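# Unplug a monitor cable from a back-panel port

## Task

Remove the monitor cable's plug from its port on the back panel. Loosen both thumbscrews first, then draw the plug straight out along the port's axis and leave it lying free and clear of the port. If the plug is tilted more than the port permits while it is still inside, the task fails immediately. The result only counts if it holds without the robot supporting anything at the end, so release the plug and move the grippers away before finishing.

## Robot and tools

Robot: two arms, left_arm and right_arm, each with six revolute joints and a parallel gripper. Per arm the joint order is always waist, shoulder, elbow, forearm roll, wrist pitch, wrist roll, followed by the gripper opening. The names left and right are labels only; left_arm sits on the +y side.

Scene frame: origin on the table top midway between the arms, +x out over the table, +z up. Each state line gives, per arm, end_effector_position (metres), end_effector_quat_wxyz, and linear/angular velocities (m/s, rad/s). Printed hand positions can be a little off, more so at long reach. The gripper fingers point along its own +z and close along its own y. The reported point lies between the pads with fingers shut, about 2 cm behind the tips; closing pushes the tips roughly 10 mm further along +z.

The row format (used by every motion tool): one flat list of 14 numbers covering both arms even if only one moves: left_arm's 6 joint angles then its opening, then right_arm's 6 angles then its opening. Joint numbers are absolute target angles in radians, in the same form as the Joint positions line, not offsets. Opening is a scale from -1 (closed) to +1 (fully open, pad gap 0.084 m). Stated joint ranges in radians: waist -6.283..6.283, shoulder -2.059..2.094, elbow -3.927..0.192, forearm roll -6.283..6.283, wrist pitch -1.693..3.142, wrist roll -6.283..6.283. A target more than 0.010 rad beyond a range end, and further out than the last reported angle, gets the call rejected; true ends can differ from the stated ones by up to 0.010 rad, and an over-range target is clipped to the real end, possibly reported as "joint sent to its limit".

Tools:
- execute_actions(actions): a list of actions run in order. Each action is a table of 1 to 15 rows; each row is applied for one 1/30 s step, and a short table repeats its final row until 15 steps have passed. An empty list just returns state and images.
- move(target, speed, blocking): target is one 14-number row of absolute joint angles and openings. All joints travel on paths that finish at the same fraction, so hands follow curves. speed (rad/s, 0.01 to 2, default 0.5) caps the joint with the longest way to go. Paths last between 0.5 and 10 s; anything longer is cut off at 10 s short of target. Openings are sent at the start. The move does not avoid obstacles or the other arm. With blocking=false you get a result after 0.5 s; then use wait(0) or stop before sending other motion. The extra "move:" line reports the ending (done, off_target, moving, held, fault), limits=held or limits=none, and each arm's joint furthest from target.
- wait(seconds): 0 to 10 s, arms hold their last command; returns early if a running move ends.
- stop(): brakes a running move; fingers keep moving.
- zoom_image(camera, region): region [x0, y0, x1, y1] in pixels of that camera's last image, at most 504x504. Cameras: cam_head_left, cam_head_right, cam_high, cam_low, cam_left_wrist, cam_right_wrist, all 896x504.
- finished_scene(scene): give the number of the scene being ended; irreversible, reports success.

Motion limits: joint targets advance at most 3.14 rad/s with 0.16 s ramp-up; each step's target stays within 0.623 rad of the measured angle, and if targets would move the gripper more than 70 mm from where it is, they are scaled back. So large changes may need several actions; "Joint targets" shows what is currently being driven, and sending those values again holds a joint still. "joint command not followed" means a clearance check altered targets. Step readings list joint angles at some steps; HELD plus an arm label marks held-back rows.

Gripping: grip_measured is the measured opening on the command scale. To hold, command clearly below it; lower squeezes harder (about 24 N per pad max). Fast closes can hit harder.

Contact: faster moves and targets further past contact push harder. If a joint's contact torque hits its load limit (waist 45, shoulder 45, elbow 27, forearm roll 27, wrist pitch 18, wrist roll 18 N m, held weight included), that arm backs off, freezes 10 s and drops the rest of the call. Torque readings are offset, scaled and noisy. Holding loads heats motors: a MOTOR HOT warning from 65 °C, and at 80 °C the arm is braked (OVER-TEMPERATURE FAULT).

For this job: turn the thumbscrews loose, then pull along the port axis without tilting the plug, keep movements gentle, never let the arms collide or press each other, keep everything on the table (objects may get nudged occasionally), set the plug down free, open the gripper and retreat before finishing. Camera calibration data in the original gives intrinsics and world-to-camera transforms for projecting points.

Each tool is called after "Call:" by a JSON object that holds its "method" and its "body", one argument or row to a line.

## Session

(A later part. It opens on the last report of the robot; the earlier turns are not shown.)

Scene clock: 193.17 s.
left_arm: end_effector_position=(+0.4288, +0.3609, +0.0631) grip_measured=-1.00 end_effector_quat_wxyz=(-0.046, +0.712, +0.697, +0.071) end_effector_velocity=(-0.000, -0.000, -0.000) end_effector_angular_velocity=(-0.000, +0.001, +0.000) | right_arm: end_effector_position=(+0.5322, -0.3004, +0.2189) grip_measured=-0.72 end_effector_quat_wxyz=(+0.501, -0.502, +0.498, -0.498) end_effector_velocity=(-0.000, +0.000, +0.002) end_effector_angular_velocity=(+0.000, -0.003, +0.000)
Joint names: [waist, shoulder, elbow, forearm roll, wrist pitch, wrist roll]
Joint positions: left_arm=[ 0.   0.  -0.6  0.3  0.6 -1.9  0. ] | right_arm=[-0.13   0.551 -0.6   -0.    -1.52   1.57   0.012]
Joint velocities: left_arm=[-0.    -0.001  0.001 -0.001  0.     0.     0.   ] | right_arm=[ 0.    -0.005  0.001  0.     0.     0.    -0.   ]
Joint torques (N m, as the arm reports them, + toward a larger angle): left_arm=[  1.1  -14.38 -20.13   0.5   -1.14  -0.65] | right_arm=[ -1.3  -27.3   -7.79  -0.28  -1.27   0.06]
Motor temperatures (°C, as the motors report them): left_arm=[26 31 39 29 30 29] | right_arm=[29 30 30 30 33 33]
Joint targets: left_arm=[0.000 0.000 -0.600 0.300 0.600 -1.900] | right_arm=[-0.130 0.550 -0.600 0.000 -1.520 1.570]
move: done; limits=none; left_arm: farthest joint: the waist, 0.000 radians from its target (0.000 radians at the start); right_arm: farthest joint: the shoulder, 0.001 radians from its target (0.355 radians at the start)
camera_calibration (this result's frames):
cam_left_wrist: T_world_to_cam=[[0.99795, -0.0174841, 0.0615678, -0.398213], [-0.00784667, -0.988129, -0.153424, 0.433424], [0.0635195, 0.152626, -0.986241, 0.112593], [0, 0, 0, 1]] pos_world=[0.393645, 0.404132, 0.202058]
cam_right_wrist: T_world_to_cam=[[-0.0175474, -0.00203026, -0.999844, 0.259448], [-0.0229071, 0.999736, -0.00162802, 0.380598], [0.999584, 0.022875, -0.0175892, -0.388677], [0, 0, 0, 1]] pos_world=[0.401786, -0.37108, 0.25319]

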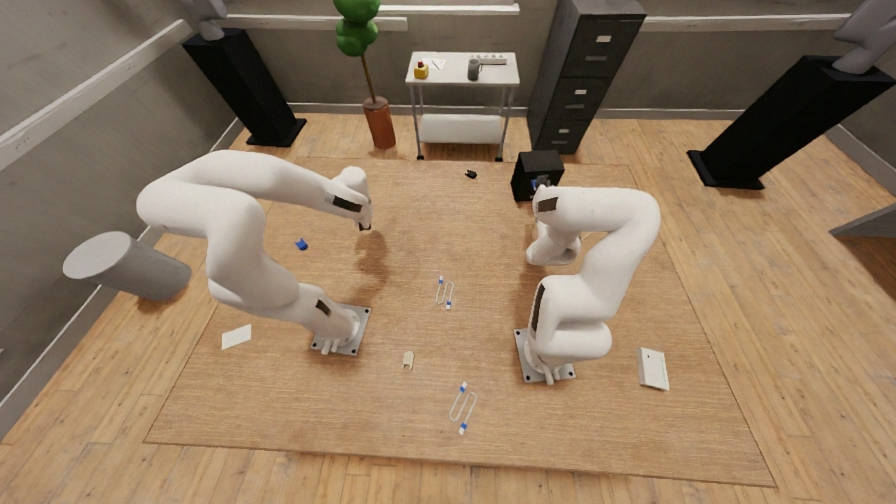

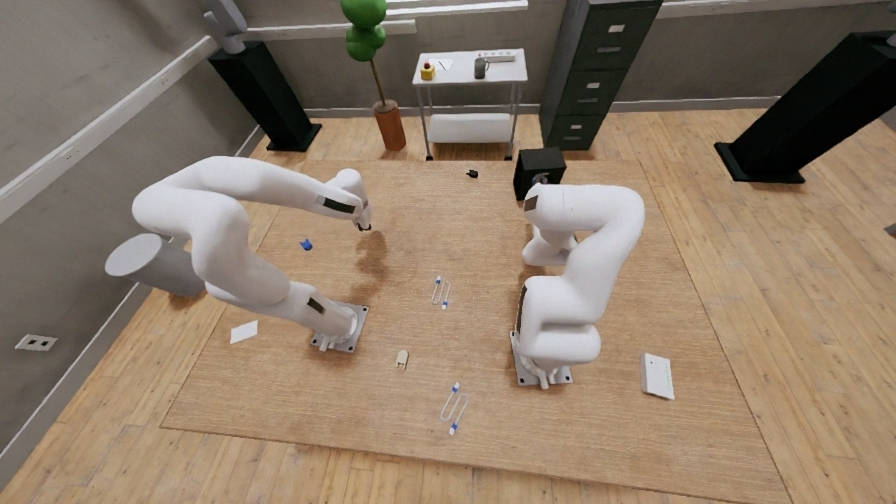

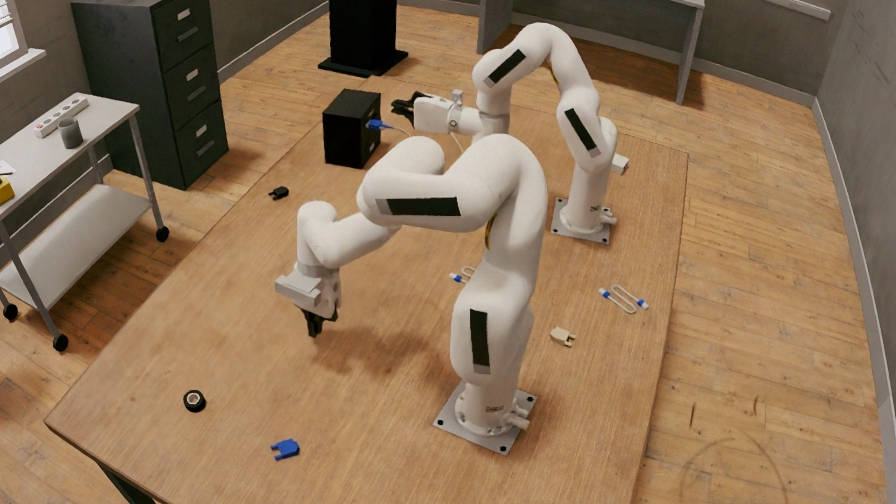

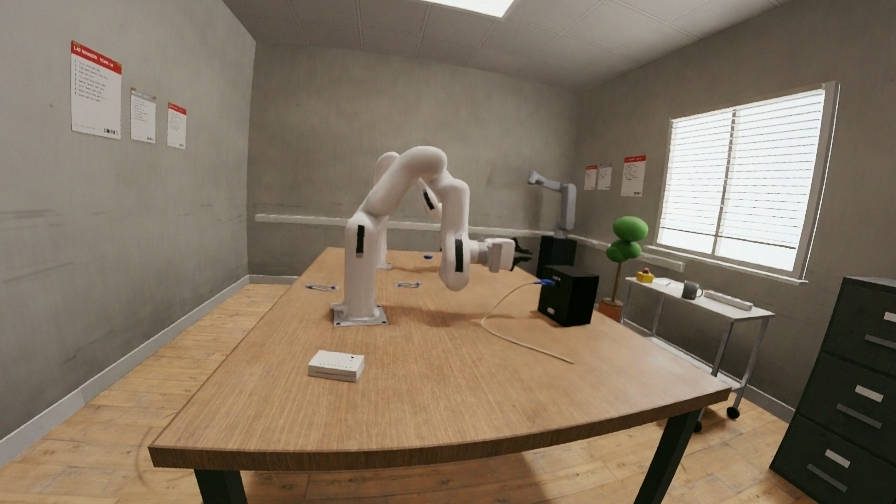

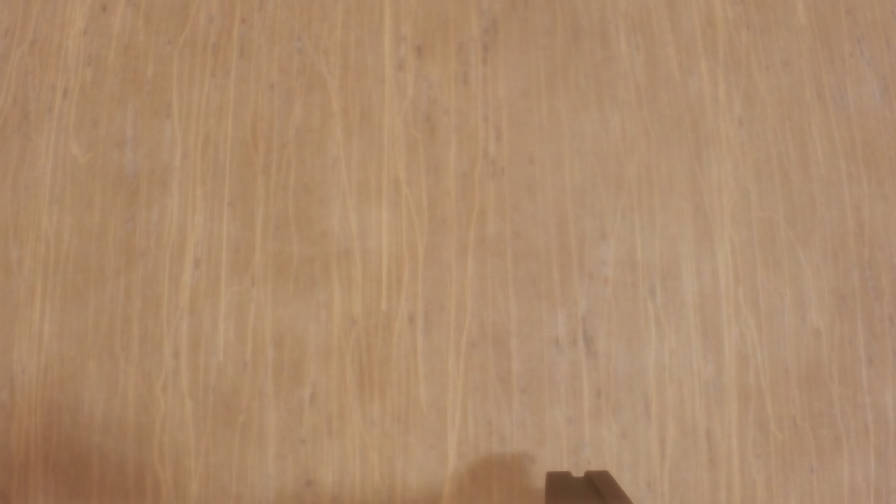

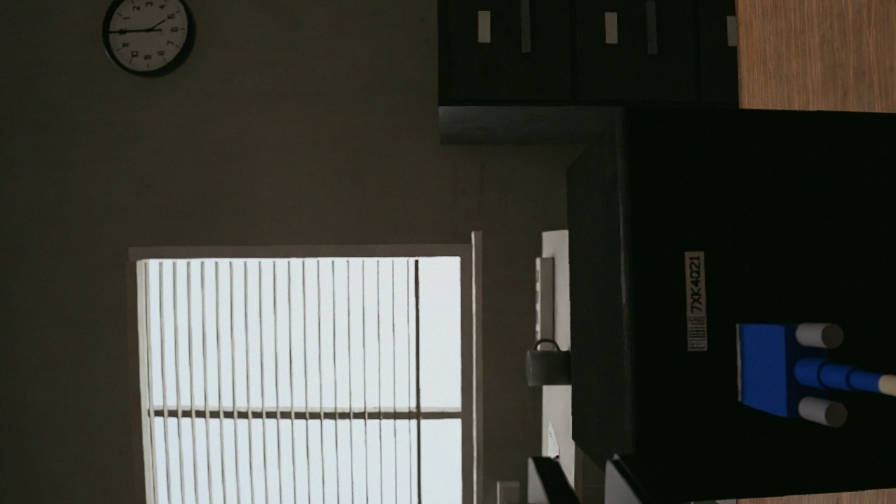

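Call:
{"method": "move", "body": {
  "target": [0,0,-0.6,0.3,0.6,-1.9,-1,-0.24,0.55,-0.6,-0.224,-1.52,1.57,-0.7]
}}

Call:
{"method": "move", "body": {
  "target": [0,0,-0.6,0.3,0.6,-1.9,-1,-0.24,0.908,-0.846,-0.224,-1.633,1.57,-0.7],
  "speed": 0.3
}}

Scene clock: 212.53 s.
left_arm: end_effector_position=(+0.4288, +0.3609, +0.0631) grip_measured=-1.00 end_effector_quat_wxyz=(-0.046, +0.712, +0.697, +0.071) end_effector_velocity=(-0.000, +0.000, -0.000) end_effector_angular_velocity=(-0.000, +0.000, +0.001) | right_arm: end_effector_position=(+0.5289, -0.3027, +0.2189) grip_measured=-0.72 end_effector_quat_wxyz=(+0.526, -0.532, +0.466, -0.472) end_effector_velocity=(-0.000, -0.000, +0.001) end_effector_angular_velocity=(-0.001, -0.002, +0.001)
Joint names: [waist, shoulder, elbow, forearm roll, wrist pitch, wrist roll]
Joint positions: left_arm=[-0.   0.  -0.6  0.3  0.6 -1.9  0. ] | right_arm=[-0.24   0.55  -0.6   -0.224 -1.52   1.57   0.012]
Joint velocities: left_arm=[ 0.  0.  0. -0. -0. -0.  0.] | right_arm=[-0.001 -0.001 -0.    -0.002 -0.001 -0.001  0.   ]
Joint torques (N m, as the arm reports them, + toward a larger angle): left_arm=[  0.39 -14.61 -19.39   0.51  -1.24  -0.58] | right_arm=[ -1.68 -27.55  -7.51  -0.12  -1.29   0.37]
Motor temperatures (°C, as the motors report them): left_arm=[26 31 39 29 30 29] | right_arm=[29 30 30 30 33 33]
Joint targets: left_arm=[0.000 0.000 -0.600 0.300 0.600 -1.900] | right_arm=[-0.240 0.550 -0.600 -0.224 -1.520 1.570]
move: done; limits=none; left_arm: farthest joint: the waist, 0.000 radians from its target (0.000 radians at the start); right_arm: farthest joint: the waist, 0.000 radians from its target (0.110 radians at the start)
camera_calibration (this result's frames):
cam_left_wrist: T_world_to_cam=[[0.99795, -0.0174841, 0.0615679, -0.398213], [-0.0078467, -0.988129, -0.153424, 0.433424], [0.0635195, 0.152626, -0.986241, 0.112593], [0, 0, 0, 1]] pos_world=[0.393645, 0.404132, 0.202058]
cam_right_wrist: T_world_to_cam=[[-0.0167281, -0.0151197, -0.999746, 0.254896], [-0.136199, 0.9906, -0.0127025, 0.442364], [0.99054, 0.135952, -0.0186301, -0.346026], [0, 0, 0, 1]] pos_world=[0.407267, -0.387309, 0.254004]

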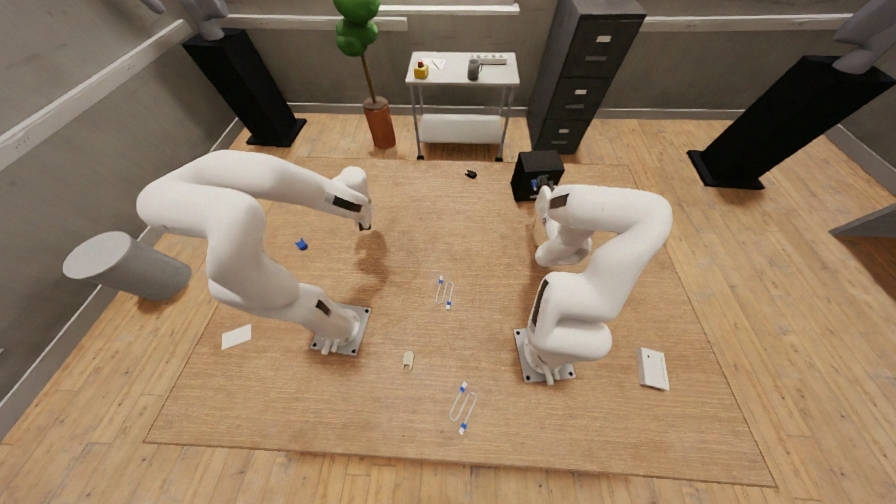

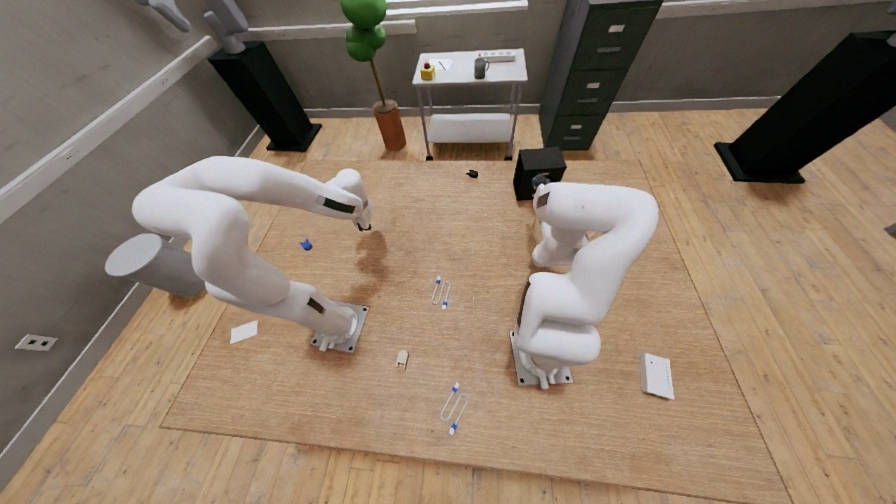

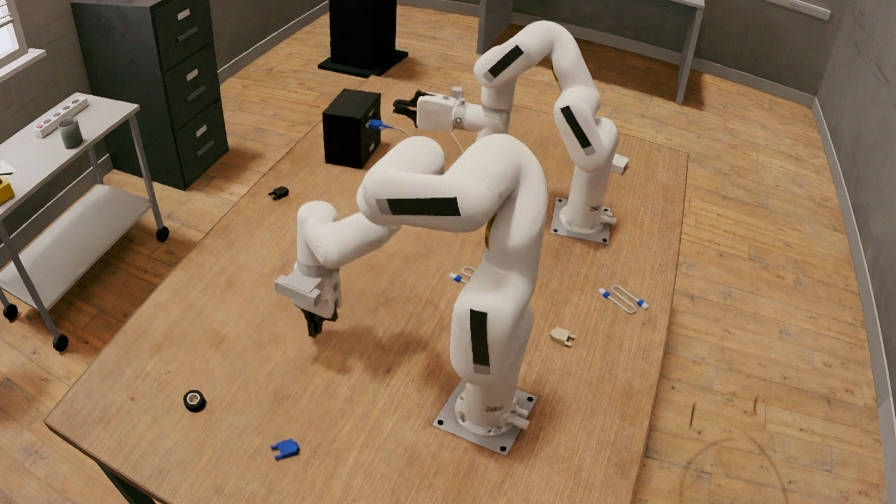

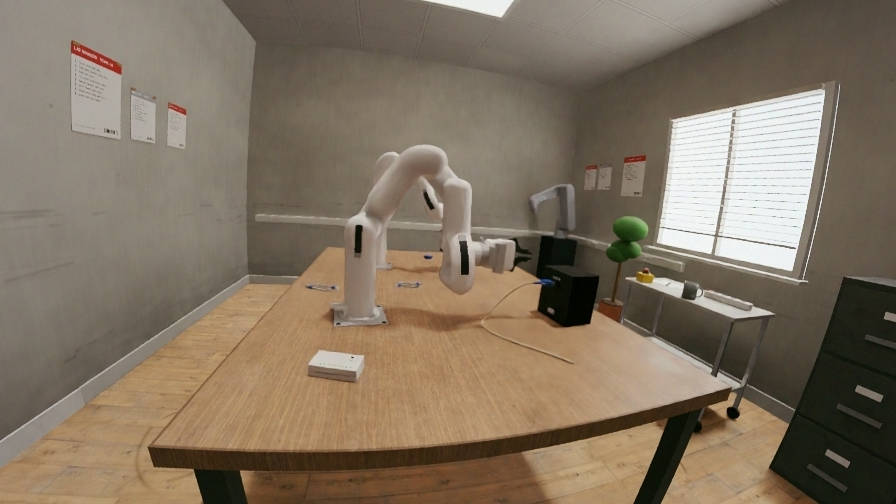

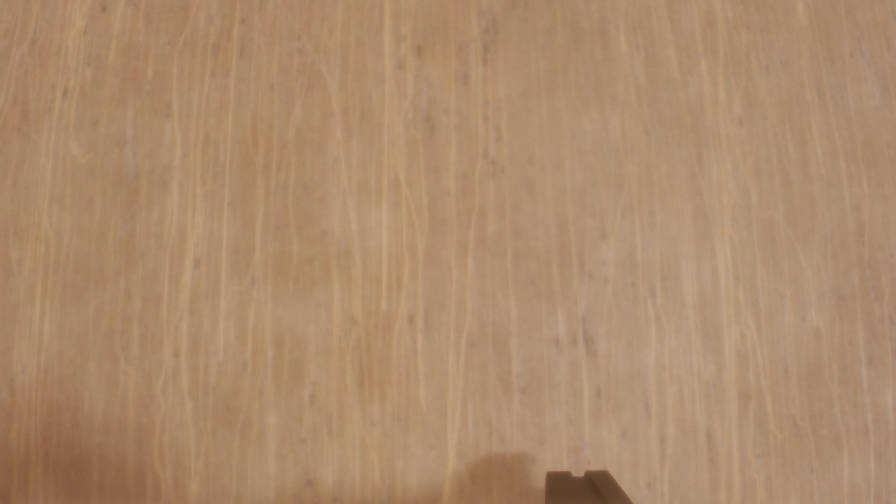

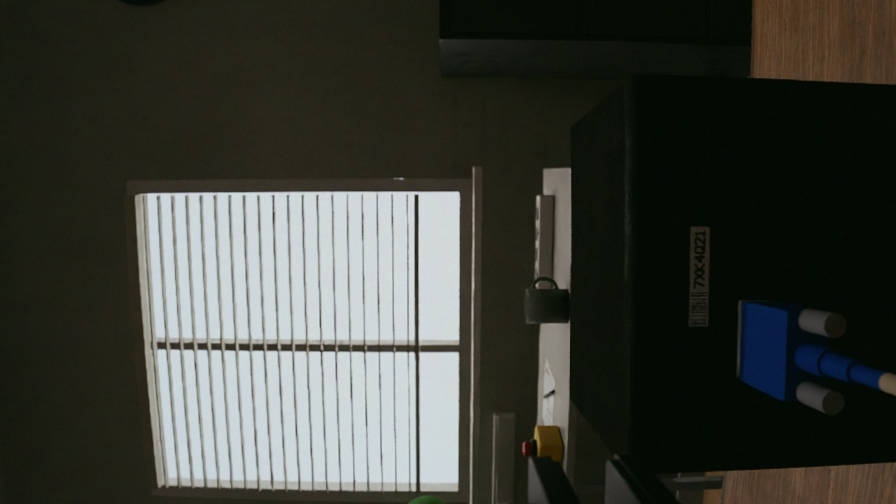

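Scene clock: 214.23 s.
left_arm: end_effector_position=(+0.4288, +0.3609, +0.0631) grip_measured=-1.00 end_effector_quat_wxyz=(-0.046, +0.712, +0.697, +0.071) end_effector_velocity=(+0.000, +0.000, +0.000) end_effector_angular_velocity=(+0.000, -0.001, +0.001) | right_arm: end_effector_position=(+0.5532, -0.3072, +0.1299) grip_measured=-0.72 end_effector_quat_wxyz=(+0.533, -0.526, +0.472, -0.466) end_effector_velocity=(-0.000, -0.000, -0.001) end_effector_angular_velocity=(-0.000, +0.002, -0.000)
Joint names: [waist, shoulder, elbow, forearm roll, wrist pitch, wrist roll]
Joint positions: left_arm=[ 0.  -0.  -0.6  0.3  0.6 -1.9  0. ] | right_arm=[-0.24   0.907 -0.846 -0.224 -1.633  1.57   0.012]
Joint velocities: left_arm=[ 0.001 -0.     0.     0.    -0.001 -0.     0.   ] | right_arm=[-0.     0.003 -0.001 -0.     0.    -0.    -0.   ]
Joint torques (N m, as the arm reports them, + toward a larger angle): left_arm=[  0.19 -15.1  -19.58   0.29  -1.31  -0.93] | right_arm=[ -1.96 -31.43  -5.76  -0.26  -0.95   0.25]
Motor temperatures (°C, as the motors report them): left_arm=[26 31 39 29 30 29] | right_arm=[29 30 30 30 33 33]
Joint targets: left_arm=[0.000 0.000 -0.600 0.300 0.600 -1.900] | right_arm=[-0.240 0.908 -0.846 -0.224 -1.633 1.570]
move: done; limits=none; left_arm: farthest joint: the waist, 0.000 radians from its target (0.000 radians at the start); right_arm: farthest joint: the shoulder, 0.001 radians from its target (0.358 radians at the start)
camera_calibration (this result's frames):
cam_left_wrist: T_world_to_cam=[[0.99795, -0.0174841, 0.061568, -0.398213], [-0.00784666, -0.988129, -0.153424, 0.433424], [0.0635196, 0.152626, -0.986241, 0.112593], [0, 0, 0, 1]] pos_world=[0.393645, 0.404132, 0.202058]
cam_right_wrist: T_world_to_cam=[[-0.0155211, 0.00996097, -0.99983, 0.173384], [-0.136081, 0.990625, 0.0119817, 0.445782], [0.990576, 0.136244, -0.0140201, -0.371691], [0, 0, 0, 1]] pos_world=[0.431542, -0.392689, 0.162803]

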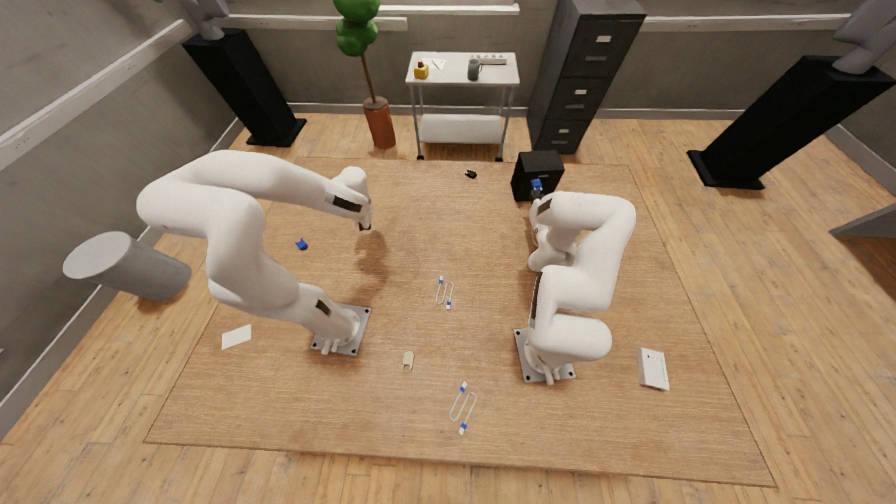

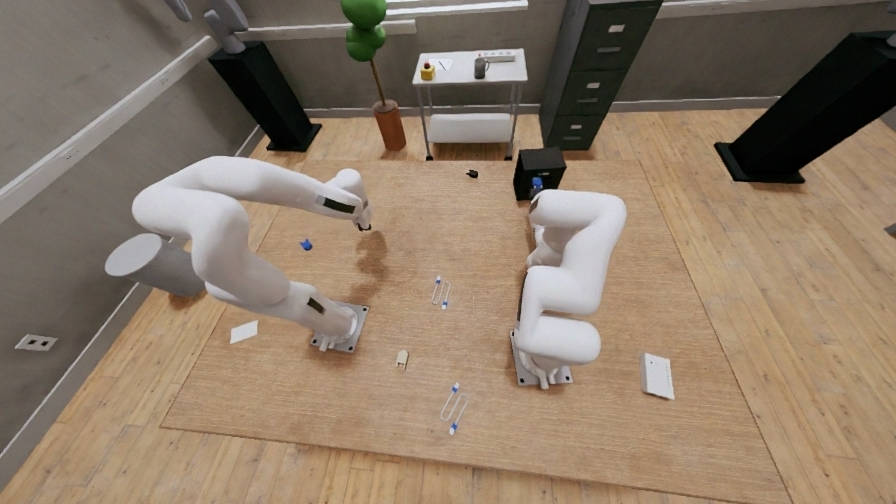

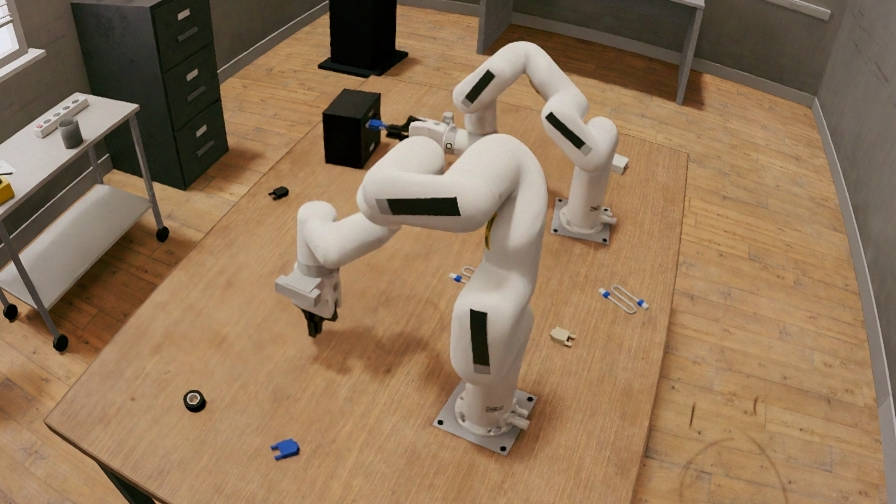

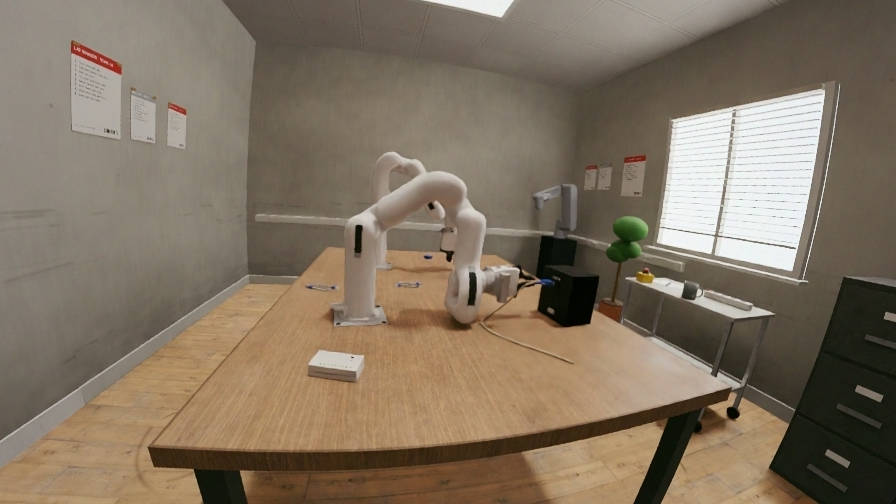

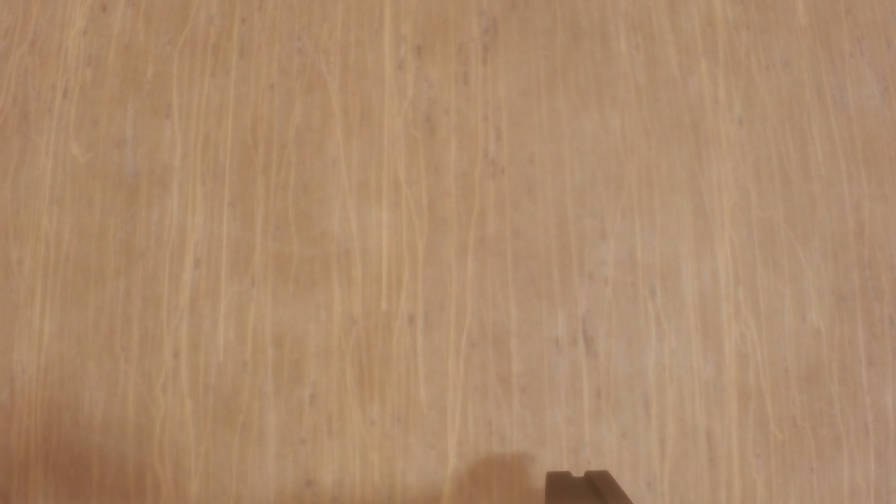

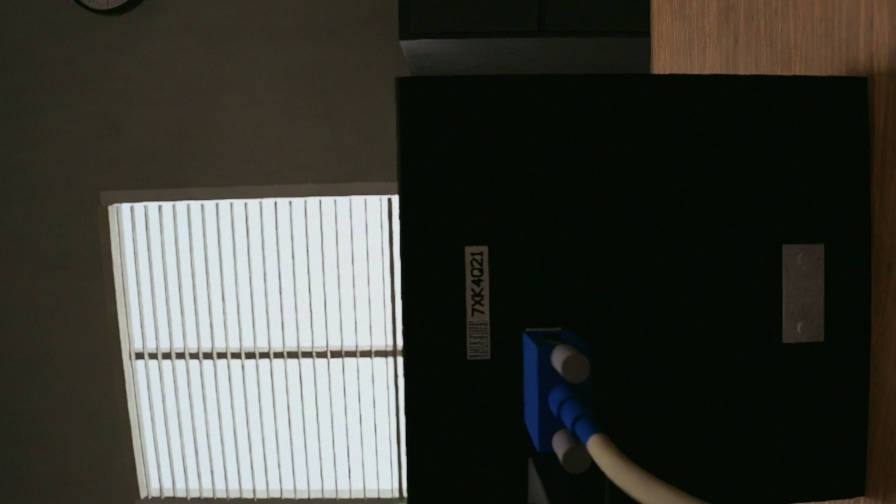

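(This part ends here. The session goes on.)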